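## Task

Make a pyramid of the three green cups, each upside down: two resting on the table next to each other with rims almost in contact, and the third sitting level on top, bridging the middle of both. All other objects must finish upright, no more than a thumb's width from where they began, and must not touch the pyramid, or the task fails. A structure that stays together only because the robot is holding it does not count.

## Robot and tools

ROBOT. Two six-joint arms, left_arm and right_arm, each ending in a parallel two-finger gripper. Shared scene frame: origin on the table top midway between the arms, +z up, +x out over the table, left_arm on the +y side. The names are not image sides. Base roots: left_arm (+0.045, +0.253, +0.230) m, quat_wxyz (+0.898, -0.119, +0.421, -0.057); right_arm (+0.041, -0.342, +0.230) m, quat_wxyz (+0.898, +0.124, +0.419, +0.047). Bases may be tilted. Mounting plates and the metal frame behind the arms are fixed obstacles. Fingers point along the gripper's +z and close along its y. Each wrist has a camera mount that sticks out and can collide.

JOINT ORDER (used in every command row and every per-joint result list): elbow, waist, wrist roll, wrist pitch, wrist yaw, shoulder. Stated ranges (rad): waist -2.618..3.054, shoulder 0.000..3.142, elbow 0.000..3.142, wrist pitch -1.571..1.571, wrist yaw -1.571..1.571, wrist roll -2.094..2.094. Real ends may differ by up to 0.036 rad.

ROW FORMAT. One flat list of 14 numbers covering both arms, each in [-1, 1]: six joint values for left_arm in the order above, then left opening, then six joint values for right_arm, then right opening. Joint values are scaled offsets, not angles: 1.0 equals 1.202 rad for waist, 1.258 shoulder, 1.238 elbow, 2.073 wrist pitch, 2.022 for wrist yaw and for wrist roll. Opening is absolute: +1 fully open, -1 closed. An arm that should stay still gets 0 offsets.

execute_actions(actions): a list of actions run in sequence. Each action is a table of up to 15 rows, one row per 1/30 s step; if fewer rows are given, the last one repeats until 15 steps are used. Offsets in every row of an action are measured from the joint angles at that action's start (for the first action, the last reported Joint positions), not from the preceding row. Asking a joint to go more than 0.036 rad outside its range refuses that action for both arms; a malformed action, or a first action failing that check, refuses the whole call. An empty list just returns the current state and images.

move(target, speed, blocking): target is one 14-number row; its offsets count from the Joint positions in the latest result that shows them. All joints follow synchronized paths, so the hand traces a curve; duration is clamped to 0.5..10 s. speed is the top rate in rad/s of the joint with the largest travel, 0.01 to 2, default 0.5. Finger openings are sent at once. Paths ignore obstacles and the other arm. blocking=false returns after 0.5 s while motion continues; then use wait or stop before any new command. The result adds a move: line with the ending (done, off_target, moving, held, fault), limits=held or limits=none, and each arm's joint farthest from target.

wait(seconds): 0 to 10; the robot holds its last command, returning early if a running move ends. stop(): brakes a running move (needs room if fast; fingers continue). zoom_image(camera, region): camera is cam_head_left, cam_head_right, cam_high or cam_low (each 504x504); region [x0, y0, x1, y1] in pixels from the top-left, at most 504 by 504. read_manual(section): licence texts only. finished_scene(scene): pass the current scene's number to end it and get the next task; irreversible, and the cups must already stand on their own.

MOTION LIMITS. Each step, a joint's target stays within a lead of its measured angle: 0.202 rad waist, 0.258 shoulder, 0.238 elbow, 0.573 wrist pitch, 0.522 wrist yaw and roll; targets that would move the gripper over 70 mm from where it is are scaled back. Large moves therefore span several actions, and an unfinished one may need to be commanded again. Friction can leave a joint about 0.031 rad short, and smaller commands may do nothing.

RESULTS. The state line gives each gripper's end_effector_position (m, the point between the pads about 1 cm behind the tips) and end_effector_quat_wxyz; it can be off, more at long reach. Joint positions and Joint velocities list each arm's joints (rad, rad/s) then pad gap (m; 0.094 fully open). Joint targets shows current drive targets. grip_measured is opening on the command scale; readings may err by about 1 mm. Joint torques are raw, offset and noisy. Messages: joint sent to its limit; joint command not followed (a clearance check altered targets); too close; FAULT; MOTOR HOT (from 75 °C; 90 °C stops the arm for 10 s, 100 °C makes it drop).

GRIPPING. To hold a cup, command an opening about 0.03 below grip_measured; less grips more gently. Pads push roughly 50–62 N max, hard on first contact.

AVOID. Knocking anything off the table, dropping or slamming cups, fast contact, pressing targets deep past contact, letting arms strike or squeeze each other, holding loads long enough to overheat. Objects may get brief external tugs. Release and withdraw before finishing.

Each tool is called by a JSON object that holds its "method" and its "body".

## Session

{"method": "execute_actions", "body": {"actions": []}}

Scene clock: 0.00 s.
left_arm: end_effector_position=(+0.0674, +0.6420, +0.2959) grip_measured=+1.000 end_effector_quat_wxyz=(-0.200, +0.747, -0.081, -0.629) | right_arm: end_effector_position=(+0.2447, -0.7081, +0.1376) grip_measured=+1.000 end_effector_quat_wxyz=(-0.266, -0.290, +0.816, -0.424)
Joint names: [elbow, waist, wrist roll, wrist pitch, wrist yaw, shoulder]
Joint positions: left_arm=[ 0.994  1.627 -1.625 -0.488 -0.572  1.513  0.094] | right_arm=[ 0.538 -1.071 -1.379  0.446  0.385  1.311  0.094]
Joint velocities: left_arm=[ 0.002 -0.007 -0.022  0.037 -0.007 -0.007  0.   ] | right_arm=[-0.002 -0.012 -0.022  0.037 -0.095  0.007  0.   ]
Joint torques (N m, as the arm reports them, + toward a larger angle): no reading
Joint targets: left_arm=[0.994 1.627 -1.625 -0.488 -0.572 1.513] | right_arm=[0.538 -1.071 -1.379 0.446 0.385 1.311]

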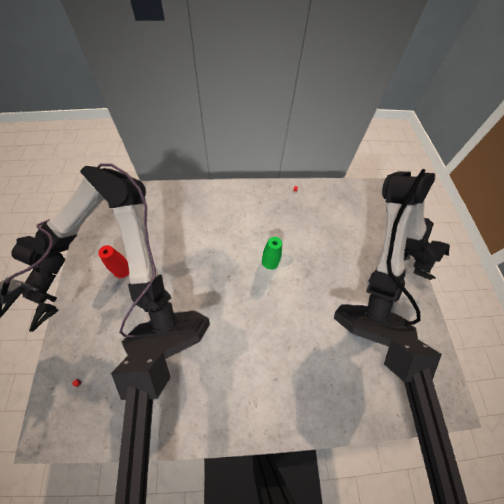

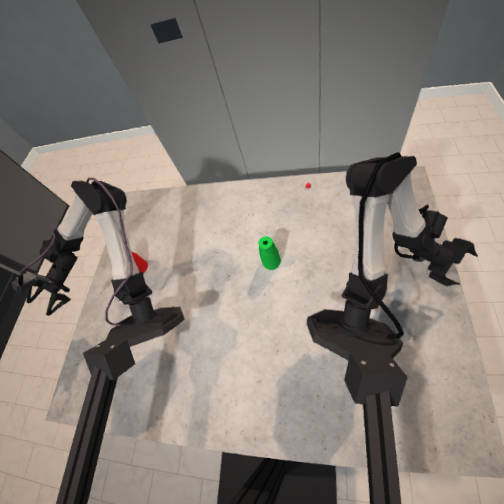

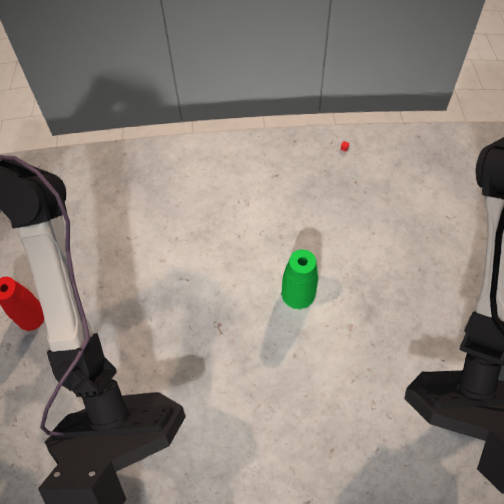

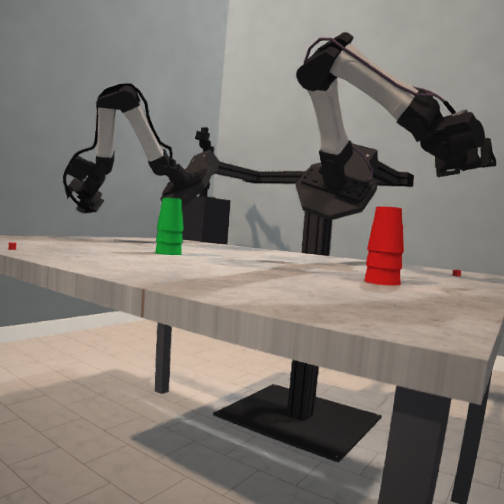

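{"method": "zoom_image", "body": {"camera": "cam_high", "region": [240, 200, 400, 360]}}

{"method": "zoom_image", "body": {"camera": "cam_low", "region": [90, 110, 250, 270]}}

Region (240, 200, 400, 360) of cam_high's 504x504 image, scaled by 3.150, with more detail than that image has.

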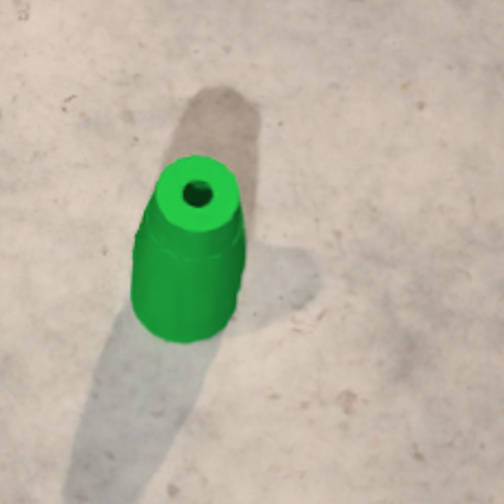

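Region (90, 110, 250, 270) of cam_low's 504x504 image, scaled by 3.150, with more detail than that image has.

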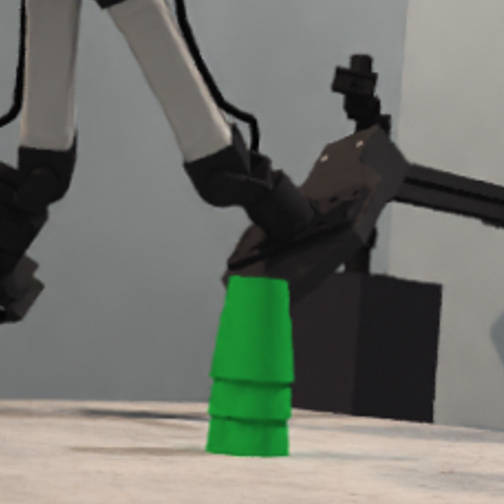

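{"method": "move", "body": {"target": [0,0,0,0,0,0,1, 1.0,0,0.468,-0.755,0.252,0.07,1], "speed": 1.2}}

Scene clock: 91.60 s.
left_arm: end_effector_position=(+0.0674, +0.6420, +0.2959) grip_measured=+1.000 end_effector_quat_wxyz=(-0.200, +0.747, -0.081, -0.629) | right_arm: end_effector_position=(+0.3562, -0.7349, +0.3564) grip_measured=+1.000 end_effector_quat_wxyz=(-0.340, +0.117, +0.745, -0.562)
Joint names: [elbow, waist, wrist roll, wrist pitch, wrist yaw, shoulder]
Joint positions: left_arm=[ 0.994  1.627 -1.625 -0.488 -0.572  1.513  0.094] | right_arm=[ 1.752 -1.071 -0.444 -1.109  0.879  1.39   0.094]
Joint velocities: left_arm=[-0.007 -0.007 -0.037 -0.081 -0.022 -0.002  0.   ] | right_arm=[ 0.002 -0.017 -0.037 -0.007 -0.007  0.012  0.   ]
Joint torques (N m, as the arm reports them, + toward a larger angle): left_arm=[ 3.97  5.13  0.05  0.46 -0.52 -7.07] | right_arm=[ 6.19 -2.99  0.19  0.27  0.69 -7.99]
Joint targets: left_arm=[0.994 1.627 -1.625 -0.488 -0.572 1.513] | right_arm=[1.777 -1.071 -0.433 -1.119 0.895 1.399]
move: off_target (right_arm); limits=none; left_arm: farthest joint: the waist, 0.000 radians from its target (0.000 radians at the start); right_arm: farthest joint: the elbow, 0.024 radians from its target (1.238 radians at the start)

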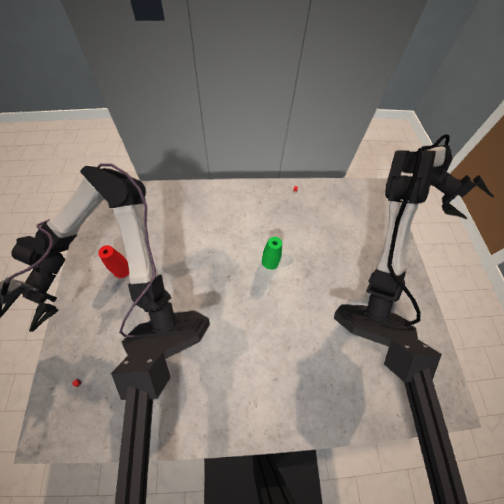

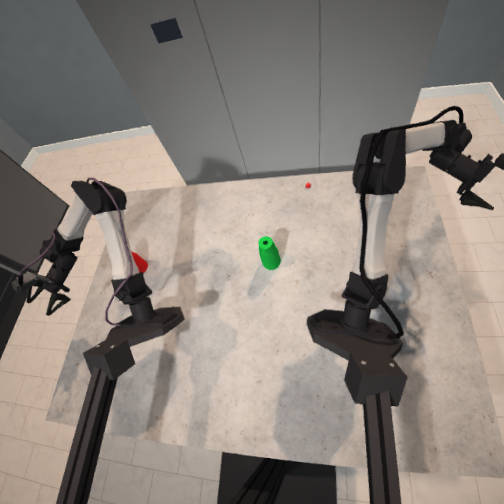

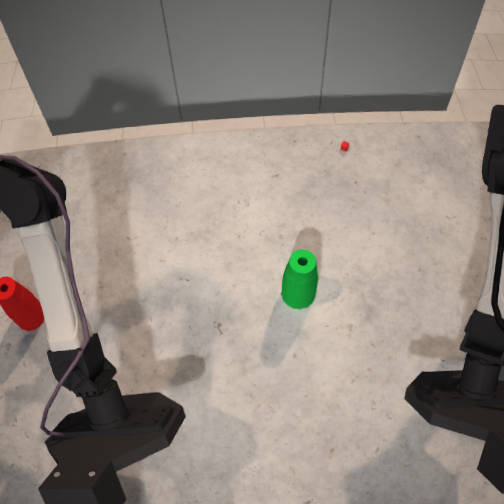

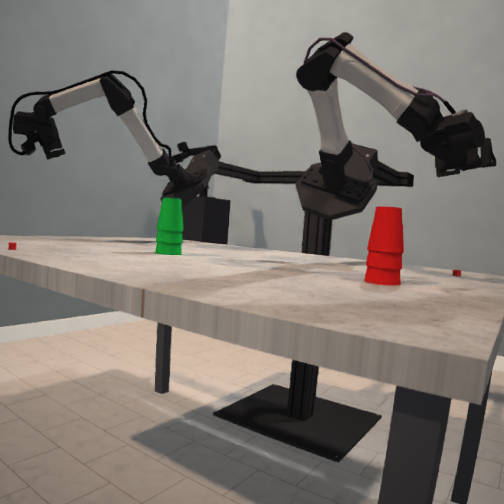

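{"method": "move", "body": {"target": [0,0,0,0,0,0,1, 0.1,1.0,0,0,0,0,1], "speed": 1.3}}

{"method": "move", "body": {"target": [0,0,0,0,0,0,1, 0,0.815,0,0,0,0,1], "speed": 1.3}}

Scene clock: 98.67 s.
left_arm: end_effector_position=(+0.0674, +0.6420, +0.2959) grip_measured=+1.000 end_effector_quat_wxyz=(-0.200, +0.747, -0.081, -0.629) | right_arm: end_effector_position=(+0.5733, -0.4477, +0.2254) grip_measured=+1.000 end_effector_quat_wxyz=(-0.022, -0.223, +0.940, -0.257)
Joint names: [elbow, waist, wrist roll, wrist pitch, wrist yaw, shoulder]
Joint positions: left_arm=[ 0.994  1.627 -1.625 -0.488 -0.572  1.513  0.094] | right_arm=[ 1.848  0.123 -0.443 -1.11   0.878  1.39   0.094]
Joint velocities: left_arm=[-0.012  0.007  0.007 -0.066  0.022 -0.002  0.   ] | right_arm=[-0.002 -0.007 -0.066  0.007  0.037 -0.007  0.   ]
Joint torques (N m, as the arm reports them, + toward a larger angle): left_arm=[ 3.97  5.2   0.03  0.48 -0.52 -7.12] | right_arm=[ 6.9   2.57  0.04  0.47  0.29 -9.9 ]
Joint targets: left_arm=[0.994 1.627 -1.625 -0.488 -0.572 1.513] | right_arm=[1.876 0.130 -0.444 -1.109 0.879 1.390]
move: off_target (right_arm); limits=none; left_arm: farthest joint: the waist, 0.000 radians from its target (0.000 radians at the start); right_arm: farthest joint: the elbow, 0.028 radians from its target (0.124 radians at the start)

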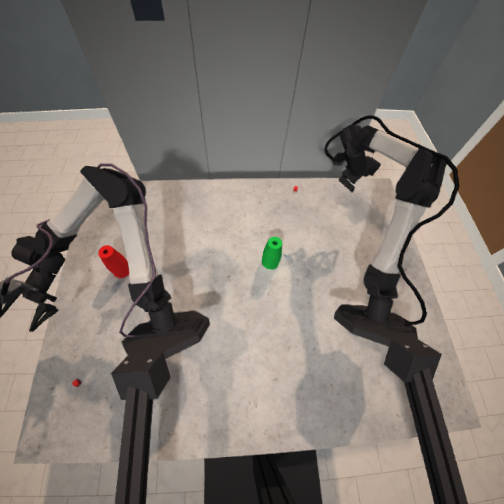

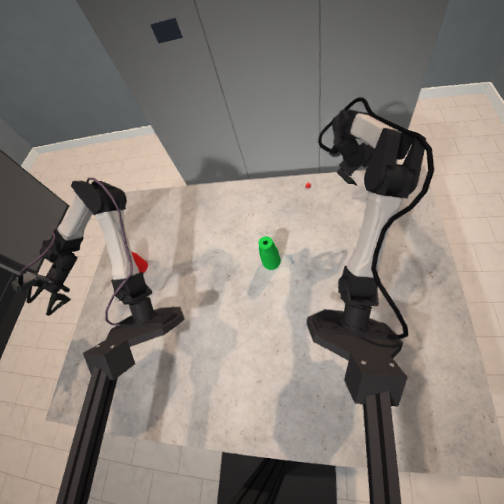

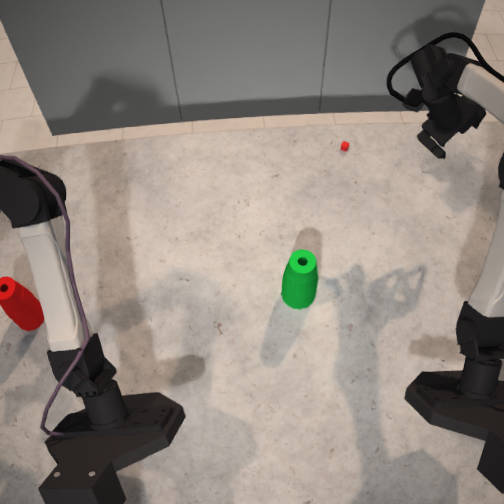

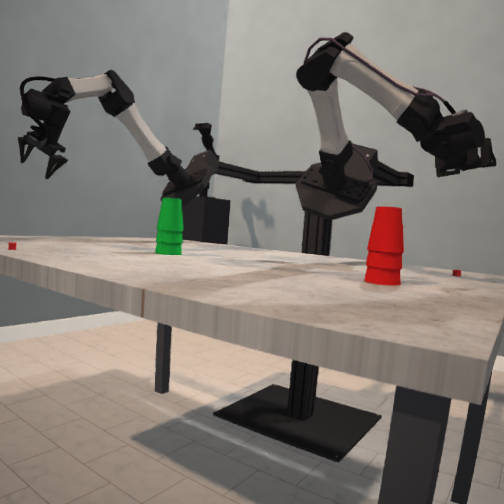

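Scene clock: 99.97 s.
left_arm: end_effector_position=(+0.0674, +0.6420, +0.2959) grip_measured=+1.000 end_effector_quat_wxyz=(-0.200, +0.747, -0.081, -0.629) | right_arm: end_effector_position=(+0.5378, -0.1617, +0.3543) grip_measured=+1.000 end_effector_quat_wxyz=(+0.215, -0.454, +0.861, +0.082)
Joint names: [elbow, waist, wrist roll, wrist pitch, wrist yaw, shoulder]
Joint positions: left_arm=[ 0.994  1.627 -1.625 -0.488 -0.572  1.513  0.094] | right_arm=[ 1.848  1.092 -0.443 -1.11   0.879  1.39   0.094]
Joint velocities: left_arm=[-0.012  0.007  0.007 -0.022  0.022 -0.007  0.   ] | right_arm=[-0.002  0.012 -0.037 -0.066  0.037 -0.022  0.   ]
Joint torques (N m, as the arm reports them, + toward a larger angle): left_arm=[ 4.01  5.12  0.02  0.47 -0.53 -7.17] | right_arm=[ 3.23  5.27  0.03  1.05 -0.02 -3.41]
Joint targets: left_arm=[0.994 1.627 -1.625 -0.488 -0.572 1.513] | right_arm=[1.848 1.102 -0.443 -1.110 0.878 1.390]
move: done; limits=none; left_arm: farthest joint: the waist, 0.000 radians from its target (0.000 radians at the start); right_arm: farthest joint: the waist, 0.010 radians from its target (0.980 radians at the start)

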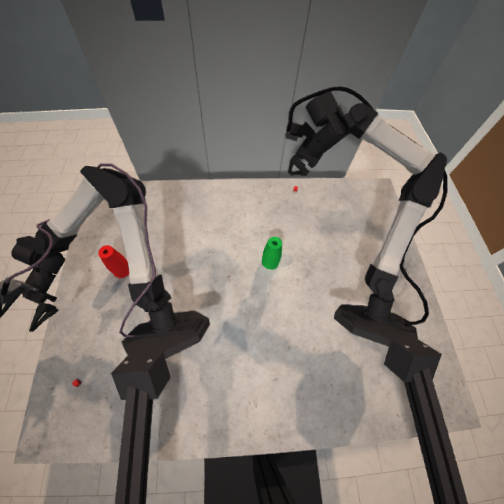

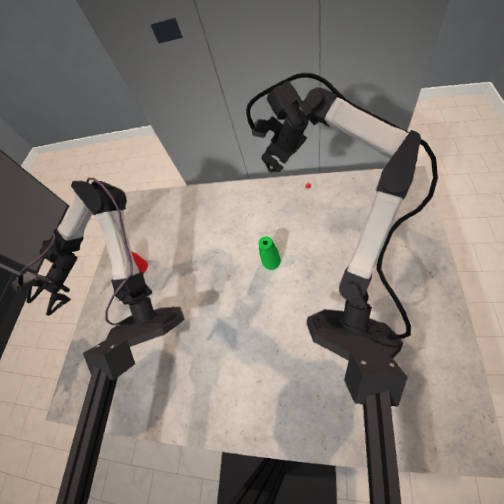

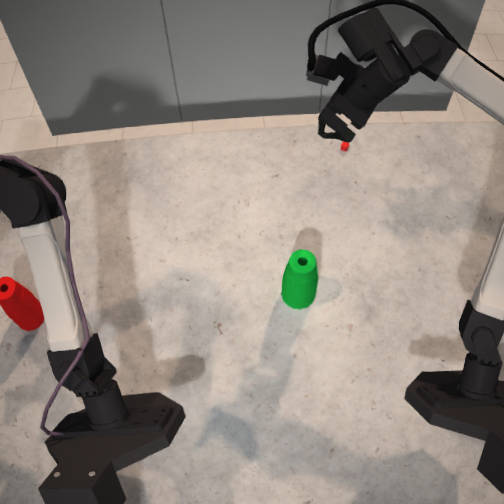

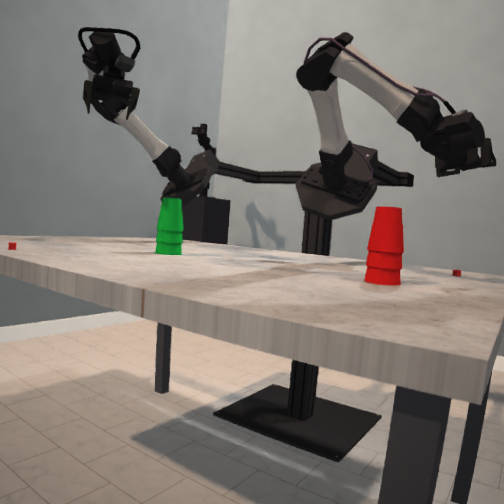

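{"method": "move", "body": {"target": [0,0,0,0,0,0,1, -0.354,0.022,0.010,-0.012,0.014,0.270,1], "speed": 0.8}}

{"method": "zoom_image", "body": {"camera": "cam_low", "region": [90, 110, 250, 270]}}

{"method": "zoom_image", "body": {"camera": "cam_high", "region": [220, 170, 380, 330]}}

Scene clock: 107.23 s.
left_arm: end_effector_position=(+0.0674, +0.6420, +0.2959) grip_measured=+1.000 end_effector_quat_wxyz=(-0.200, +0.747, -0.081, -0.629) | right_arm: end_effector_position=(+0.3544, -0.0899, +0.1991) grip_measured=+1.000 end_effector_quat_wxyz=(-0.011, -0.715, +0.699, -0.004)
Joint names: [elbow, waist, wrist roll, wrist pitch, wrist yaw, shoulder]
Joint positions: left_arm=[ 0.994  1.627 -1.625 -0.488 -0.572  1.513  0.094] | right_arm=[ 1.419  1.104 -0.433 -1.13   0.895  1.736  0.094]
Joint velocities: left_arm=[ 0.002  0.007  0.051 -0.022 -0.022  0.002  0.   ] | right_arm=[ 0.002 -0.007 -0.066 -0.007 -0.066 -0.012  0.   ]
Joint torques (N m, as the arm reports them, + toward a larger angle): left_arm=[ 3.93  5.15  0.02  0.46 -0.53 -7.17] | right_arm=[ 2.35  8.66  0.13  0.11  0.18 -5.38]
Joint targets: left_arm=[0.994 1.627 -1.625 -0.488 -0.572 1.513] | right_arm=[1.409 1.119 -0.423 -1.135 0.907 1.730]
move: done; limits=none; left_arm: farthest joint: the waist, 0.000 radians from its target (0.000 radians at the start); right_arm: farthest joint: the waist, 0.014 radians from its target (0.026 radians at the start)

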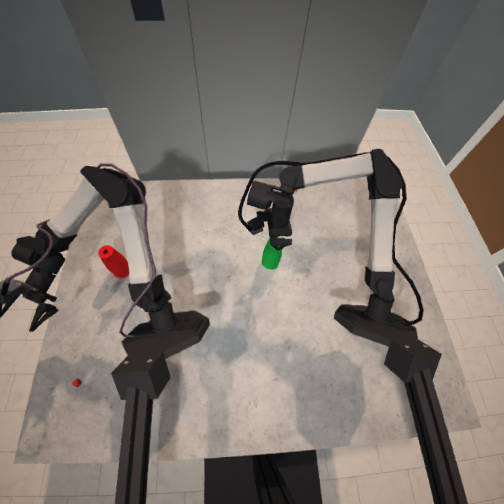

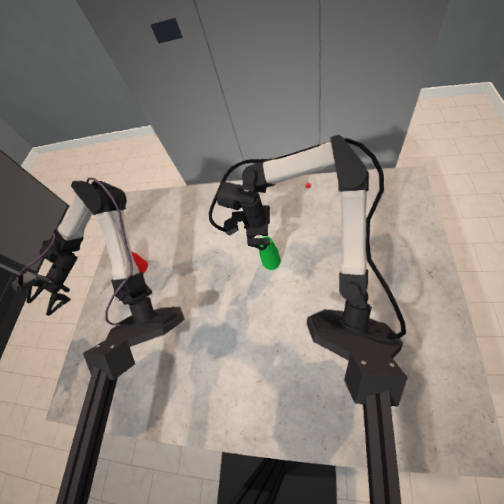

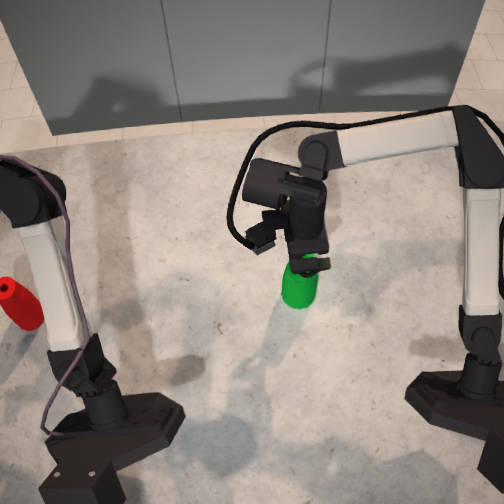

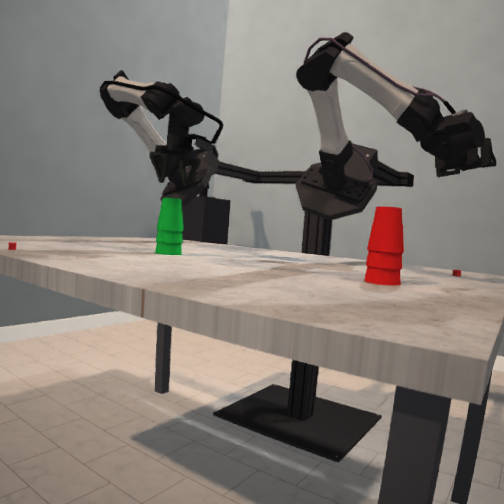

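Region (90, 110, 250, 270) of cam_low's 504x504 image, scaled by 3.150, with more detail than that image has.

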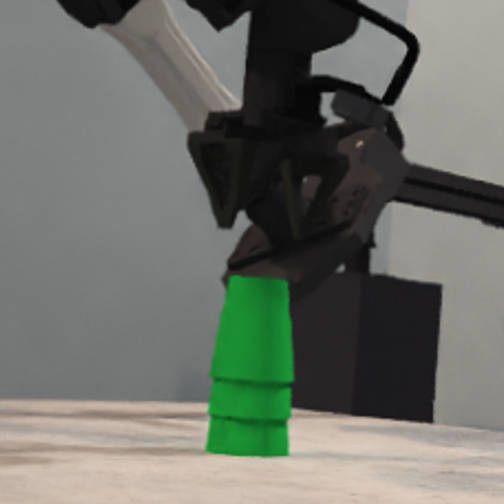

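Region (220, 170, 380, 330) of cam_high's 504x504 image, scaled by 3.150, with more detail than that image has.

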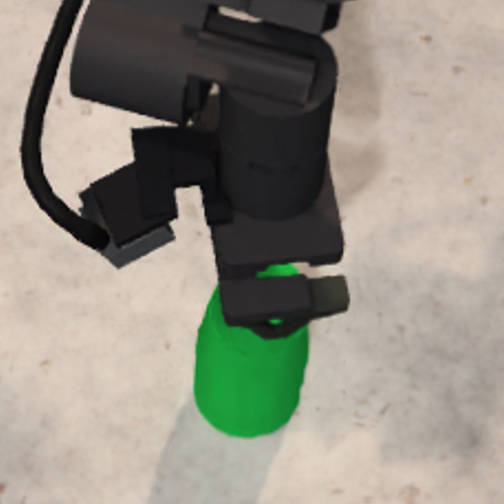

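{"method": "move", "body": {"target": [0,0,0,0,0,0,1, -0.145,-0.139,-0.130,0.193,-0.027,0.004,1], "speed": 0.5}}

{"method": "zoom_image", "body": {"camera": "cam_low", "region": [90, 110, 250, 270]}}

{"method": "zoom_image", "body": {"camera": "cam_high", "region": [220, 170, 380, 330]}}

Scene clock: 114.13 s.
left_arm: end_effector_position=(+0.0674, +0.6420, +0.2959) grip_measured=+1.000 end_effector_quat_wxyz=(-0.200, +0.747, -0.081, -0.629) | right_arm: end_effector_position=(+0.3616, -0.0898, +0.1332) grip_measured=+1.000 end_effector_quat_wxyz=(-0.001, -0.706, +0.708, -0.001)
Joint names: [elbow, waist, wrist roll, wrist pitch, wrist yaw, shoulder]
Joint positions: left_arm=[ 0.994  1.627 -1.625 -0.488 -0.572  1.513  0.094] | right_arm=[ 1.26   0.937 -0.686 -0.743  0.853  1.736  0.094]
Joint velocities: left_arm=[-0.012 -0.002 -0.007  0.081 -0.095  0.007  0.   ] | right_arm=[-0.002  0.007  0.022 -0.066 -0.022  0.007  0.   ]
Joint torques (N m, as the arm reports them, + toward a larger angle): left_arm=[ 3.94  5.15  0.05  0.49 -0.53 -7.13] | right_arm=[ 1.36  7.2  -0.09  0.4  -0.07 -5.34]
Joint targets: left_arm=[0.994 1.627 -1.625 -0.488 -0.572 1.513] | right_arm=[1.240 0.937 -0.696 -0.730 0.841 1.742]
move: done; limits=none; left_arm: farthest joint: the waist, 0.000 radians from its target (0.000 radians at the start); right_arm: farthest joint: the elbow, 0.020 radians from its target (0.180 radians at the start)

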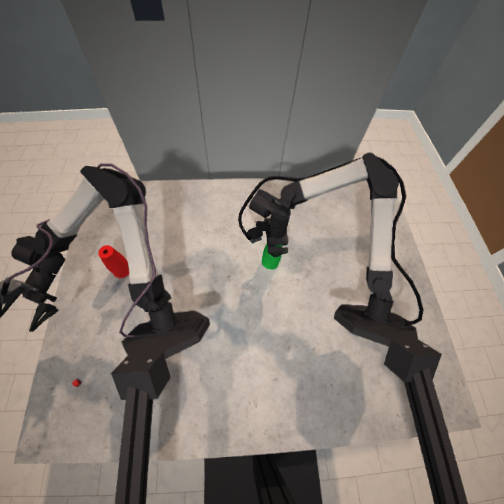

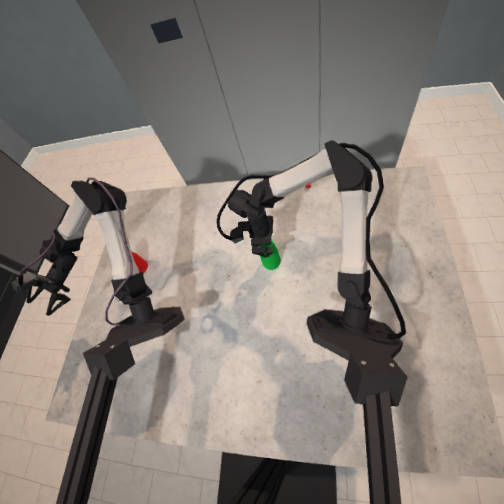

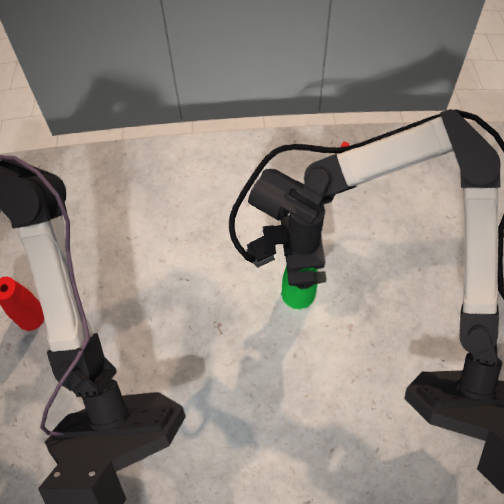

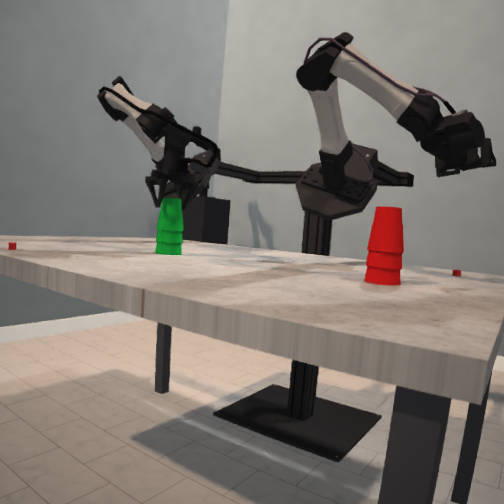

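Region (90, 110, 250, 270) of cam_low's 504x504 image, scaled by 3.150, with more detail than that image has.

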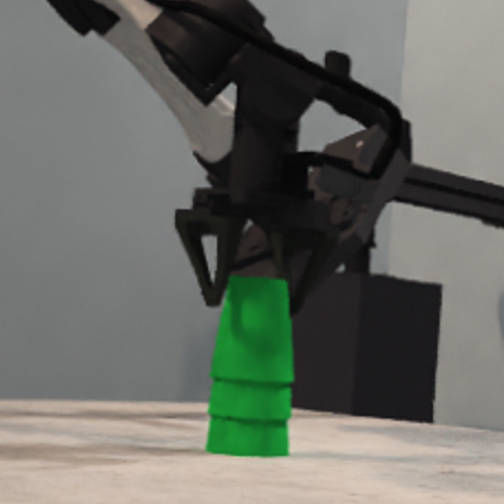

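Region (220, 170, 380, 330) of cam_high's 504x504 image, scaled by 3.150, with more detail than that image has.

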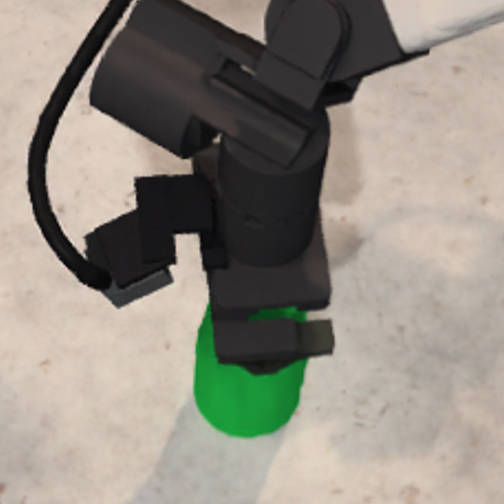

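{"method": "execute_actions", "body": {"actions": [[[0,0,0,0,0,0,1,0,0,0,0,0,0,0.3]],[[0,0,0,0,0,0,1,0,0,0,0,0,0,0.14]],[[0,0,0,0,0,0,1,0,0,0,0,0,0,0.14]]]}}

{"method": "move", "body": {"target": [0,0,0,0,0,0,1, 0.156,0.151,0.131,-0.189,0.027,-0.024,0.14], "speed": 0.35}}

{"method": "zoom_image", "body": {"camera": "cam_low", "region": [90, 110, 250, 270]}}

Scene clock: 124.00 s.
left_arm: end_effector_position=(+0.0674, +0.6420, +0.2959) grip_measured=+1.000 end_effector_quat_wxyz=(-0.200, +0.747, -0.081, -0.629) | right_arm: end_effector_position=(+0.3617, -0.0897, +0.1332) grip_measured=+0.157 end_effector_quat_wxyz=(-0.001, -0.706, +0.708, -0.001)
Joint names: [elbow, waist, wrist roll, wrist pitch, wrist yaw, shoulder]
Joint positions: left_arm=[ 0.994  1.627 -1.625 -0.488 -0.572  1.513  0.094] | right_arm=[ 1.26   0.937 -0.686 -0.743  0.853  1.736  0.054]
Joint velocities: left_arm=[-0.017 -0.012 -0.095 -0.022 -0.037  0.012  0.   ] | right_arm=[ 0.007 -0.002  0.051 -0.081  0.007  0.017 -0.   ]
Joint torques (N m, as the arm reports them, + toward a larger angle): left_arm=[ 3.96  5.11  0.04  0.47 -0.55 -7.13] | right_arm=[ 2.81  7.24  0.03  0.22  0.05 -5.67]
Joint targets: left_arm=[0.994 1.627 -1.625 -0.488 -0.572 1.513] | right_arm=[1.260 0.937 -0.686 -0.743 0.853 1.736]

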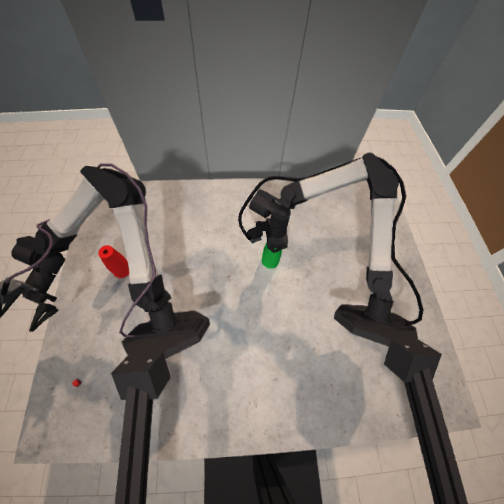

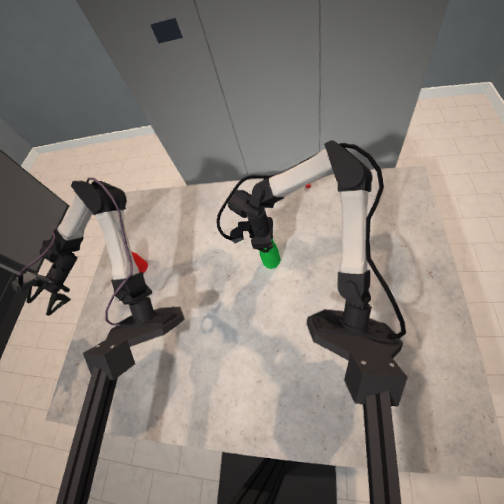

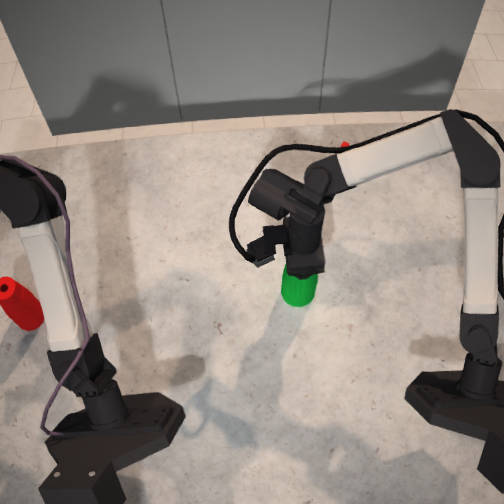

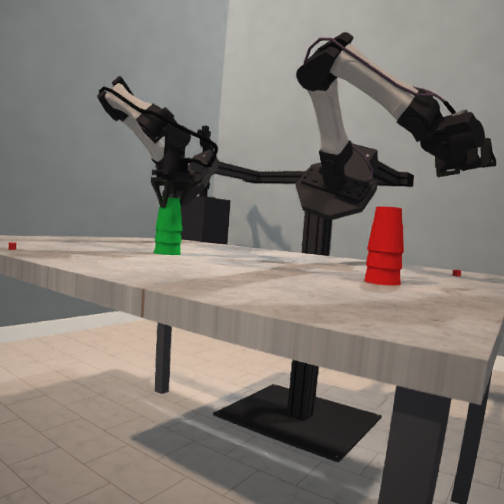

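Scene clock: 125.83 s.
left_arm: end_effector_position=(+0.0674, +0.6420, +0.2959) grip_measured=+1.000 end_effector_quat_wxyz=(-0.200, +0.747, -0.081, -0.629) | right_arm: end_effector_position=(+0.3591, -0.0887, +0.2028) grip_measured=+0.157 end_effector_quat_wxyz=(-0.003, -0.708, +0.706, -0.002)
Joint names: [elbow, waist, wrist roll, wrist pitch, wrist yaw, shoulder]
Joint positions: left_arm=[ 0.994  1.627 -1.625 -0.488 -0.572  1.513  0.094] | right_arm=[ 1.427  1.106 -0.432 -1.124  0.897  1.726  0.054]
Joint velocities: left_arm=[-0.017  0.022 -0.051 -0.007 -0.022  0.007  0.   ] | right_arm=[-0.012 -0.007  0.007  0.007  0.007 -0.012  0.001]
Joint torques (N m, as the arm reports them, + toward a larger angle): left_arm=[ 3.97  5.1   0.02  0.46 -0.53 -7.16] | right_arm=[ 4.93  8.52  0.14  0.08  0.16 -6.34]
Joint targets: left_arm=[0.994 1.627 -1.625 -0.488 -0.572 1.513] | right_arm=[1.453 1.119 -0.421 -1.135 0.908 1.706]
move: off_target (right_arm); limits=none; left_arm: farthest joint: the waist, 0.000 radians from its target (0.000 radians at the start); right_arm: farthest joint: the elbow, 0.026 radians from its target (0.193 radians at the start)

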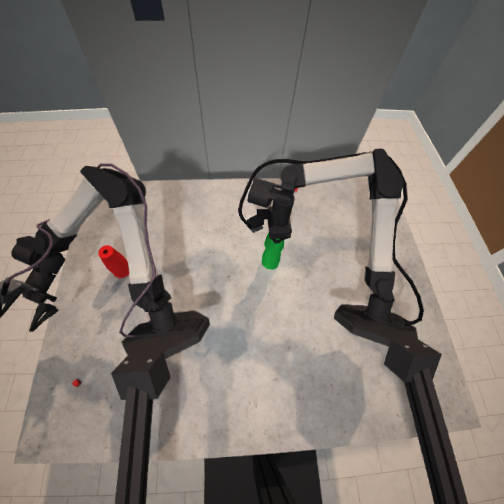

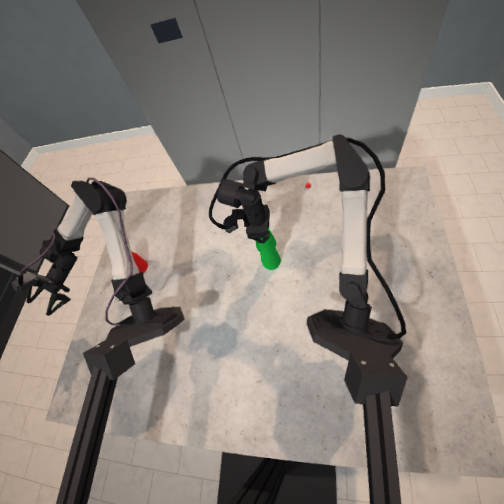

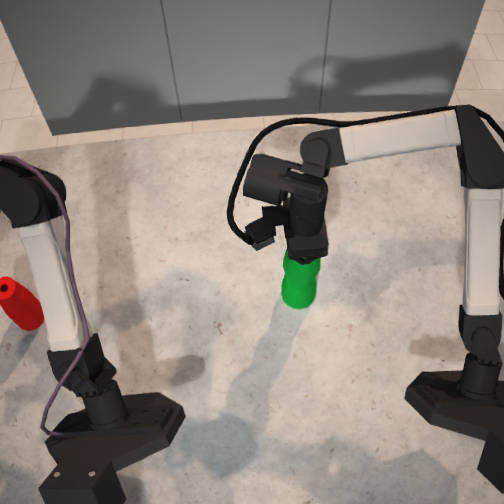

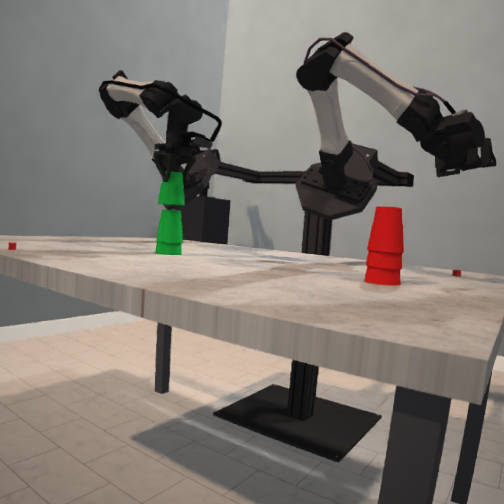

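Region (90, 110, 250, 270) of cam_low's 504x504 image, scaled by 3.150, with more detail than that image has.

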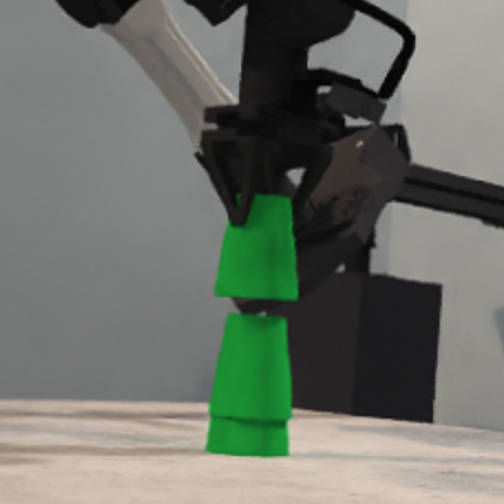

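{"method": "execute_actions", "body": {"actions": [[[0,0,0,0,0,0,1,0,0,0,0,0,0,0.115]]]}}

{"method": "move", "body": {"target": [0,0,0,0,0,0,1, 0.298,0.052,0.045,-0.055,0.007,0.242,0.115], "speed": 0.4}}

Scene clock: 131.90 s.
left_arm: end_effector_position=(+0.0674, +0.6420, +0.2959) grip_measured=+1.000 end_effector_quat_wxyz=(-0.200, +0.747, -0.081, -0.629) | right_arm: end_effector_position=(+0.3592, -0.0888, +0.2028) grip_measured=+0.152 end_effector_quat_wxyz=(-0.003, -0.708, +0.706, -0.002)
Joint names: [elbow, waist, wrist roll, wrist pitch, wrist yaw, shoulder]
Joint positions: left_arm=[ 0.994  1.627 -1.625 -0.488 -0.572  1.513  0.094] | right_arm=[ 1.427  1.106 -0.431 -1.124  0.897  1.726  0.054]
Joint velocities: left_arm=[-0.007 -0.007 -0.022 -0.051 -0.022 -0.017  0.   ] | right_arm=[ 0.012  0.002  0.022 -0.022  0.022  0.002 -0.   ]
Joint torques (N m, as the arm reports them, + toward a larger angle): left_arm=[ 3.96  5.11  0.04  0.47 -0.53 -7.09] | right_arm=[ 3.1   7.3   0.02  0.22  0.05 -4.9 ]
Joint targets: left_arm=[0.994 1.627 -1.625 -0.488 -0.572 1.513] | right_arm=[1.427 1.106 -0.432 -1.124 0.897 1.726]

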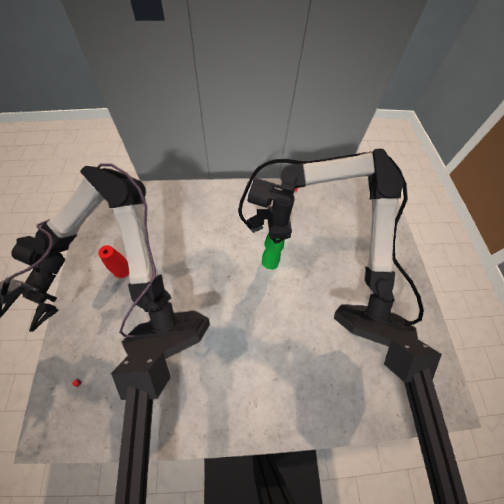

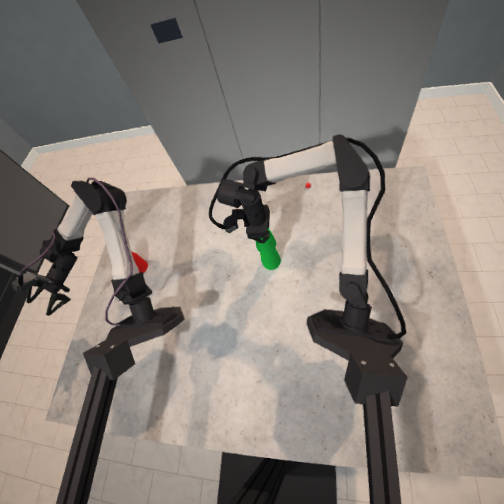

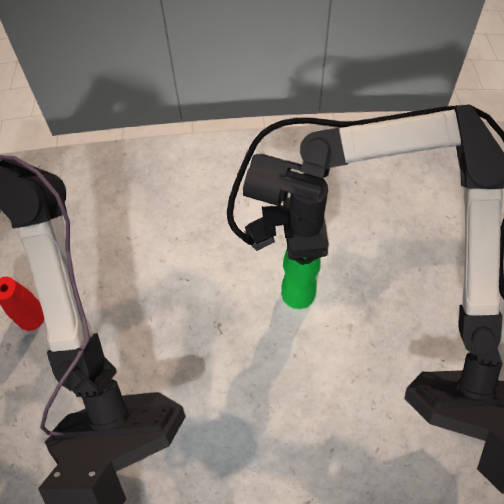

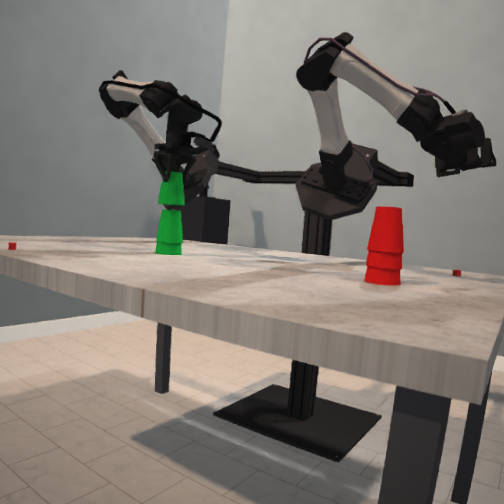

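Scene clock: 133.47 s.
left_arm: end_effector_position=(+0.0674, +0.6420, +0.2959) grip_measured=+1.000 end_effector_quat_wxyz=(-0.200, +0.747, -0.081, -0.629) | right_arm: end_effector_position=(+0.3604, -0.0150, +0.2028) grip_measured=+0.152 end_effector_quat_wxyz=(-0.003, -0.706, +0.709, -0.001)
Joint names: [elbow, waist, wrist roll, wrist pitch, wrist yaw, shoulder]
Joint positions: left_arm=[ 0.994  1.627 -1.625 -0.488 -0.572  1.513  0.094] | right_arm=[ 1.769  1.153 -0.35  -1.227  0.9    2.022  0.054]
Joint velocities: left_arm=[-0.012 -0.007  0.051 -0.007 -0.007 -0.017  0.   ] | right_arm=[ 0.002  0.002 -0.007 -0.007 -0.11  -0.007  0.001]
Joint torques (N m, as the arm reports them, + toward a larger angle): left_arm=[ 3.97  5.11  0.04  0.48 -0.51 -7.06] | right_arm=[ 5.07 10.84  0.13  0.07  0.17 -5.39]
Joint targets: left_arm=[0.994 1.627 -1.625 -0.488 -0.572 1.513] | right_arm=[1.796 1.168 -0.340 -1.238 0.911 2.030]
move: off_target (right_arm); limits=none; left_arm: farthest joint: the waist, 0.000 radians from its target (0.000 radians at the start); right_arm: farthest joint: the elbow, 0.027 radians from its target (0.369 radians at the start)

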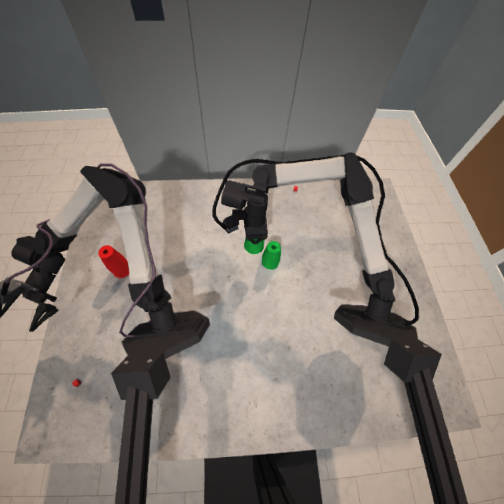

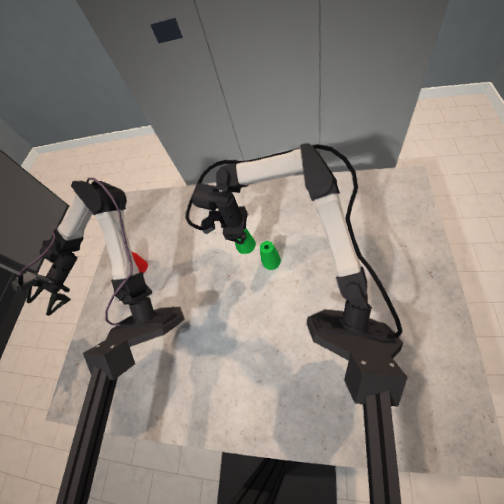

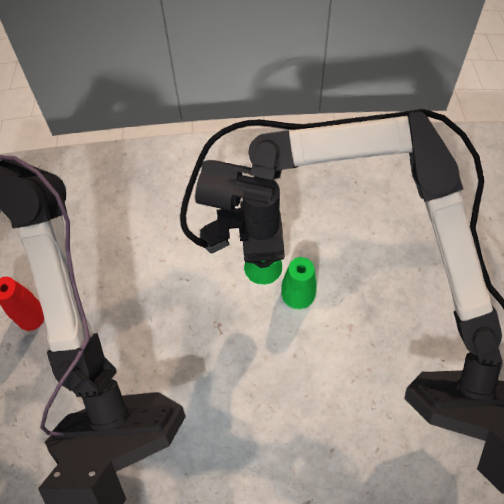

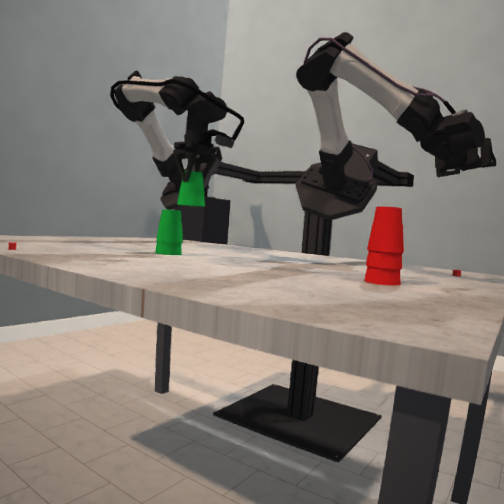

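{"method": "move", "body": {"target": [0,0,0,0,0,0,1, -0.180,-0.137,-0.134,0.207,-0.021,0.016,0.115], "speed": 0.4}}

{"method": "zoom_image", "body": {"camera": "cam_high", "region": [220, 200, 350, 330]}}

{"method": "zoom_image", "body": {"camera": "cam_low", "region": [120, 150, 240, 270]}}

Scene clock: 141.10 s.
left_arm: end_effector_position=(+0.0674, +0.6420, +0.2959) grip_measured=+1.000 end_effector_quat_wxyz=(-0.200, +0.747, -0.081, -0.629) | right_arm: end_effector_position=(+0.3605, -0.0156, +0.1168) grip_measured=+0.152 end_effector_quat_wxyz=(-0.004, -0.707, +0.707, -0.002)
Joint names: [elbow, waist, wrist roll, wrist pitch, wrist yaw, shoulder]
Joint positions: left_arm=[ 0.994  1.627 -1.625 -0.488 -0.572  1.513  0.094] | right_arm=[ 1.565  0.985 -0.611 -0.812  0.87   2.036  0.054]
Joint velocities: left_arm=[ 0.007 -0.012 -0.051 -0.037  0.007 -0.012  0.   ] | right_arm=[-0.012 -0.007 -0.066  0.022 -0.007 -0.002  0.   ]
Joint torques (N m, as the arm reports them, + toward a larger angle): left_arm=[ 3.97  5.16  0.03  0.48 -0.53 -7.11] | right_arm=[ 1.47  9.58 -0.09  0.38 -0.07 -6.22]
Joint targets: left_arm=[0.994 1.627 -1.625 -0.488 -0.572 1.513] | right_arm=[1.546 0.988 -0.621 -0.798 0.857 2.043]
move: done; limits=none; left_arm: farthest joint: the waist, 0.000 radians from its target (0.000 radians at the start); right_arm: farthest joint: the elbow, 0.018 radians from its target (0.223 radians at the start)

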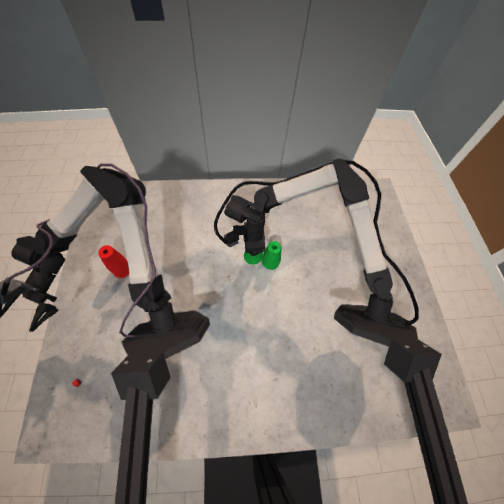

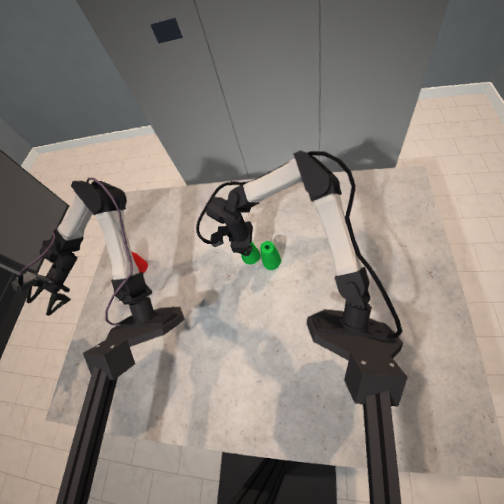

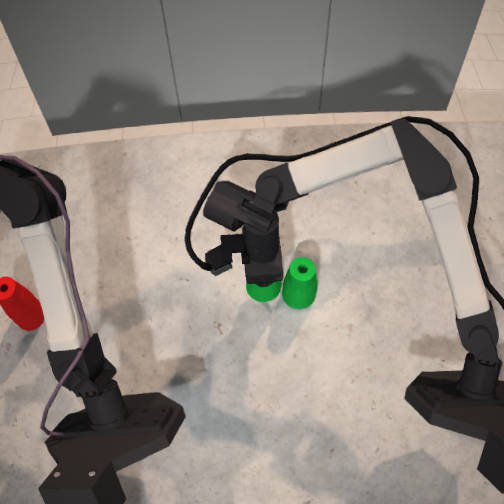

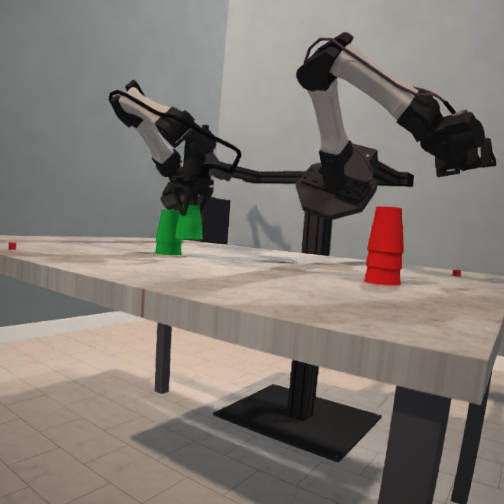

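Region (220, 200, 350, 330) of cam_high's 504x504 image, scaled by 3.877, with more detail than that image has.

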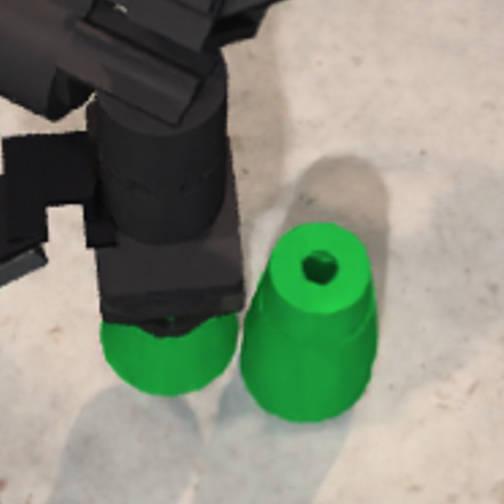

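Region (120, 150, 240, 270) of cam_low's 504x504 image, scaled by 4.200, with more detail than that image has.

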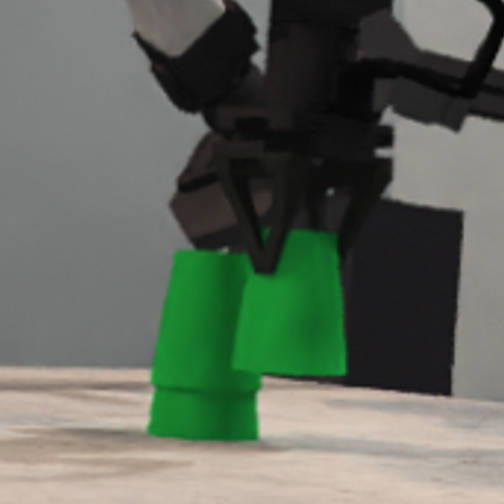

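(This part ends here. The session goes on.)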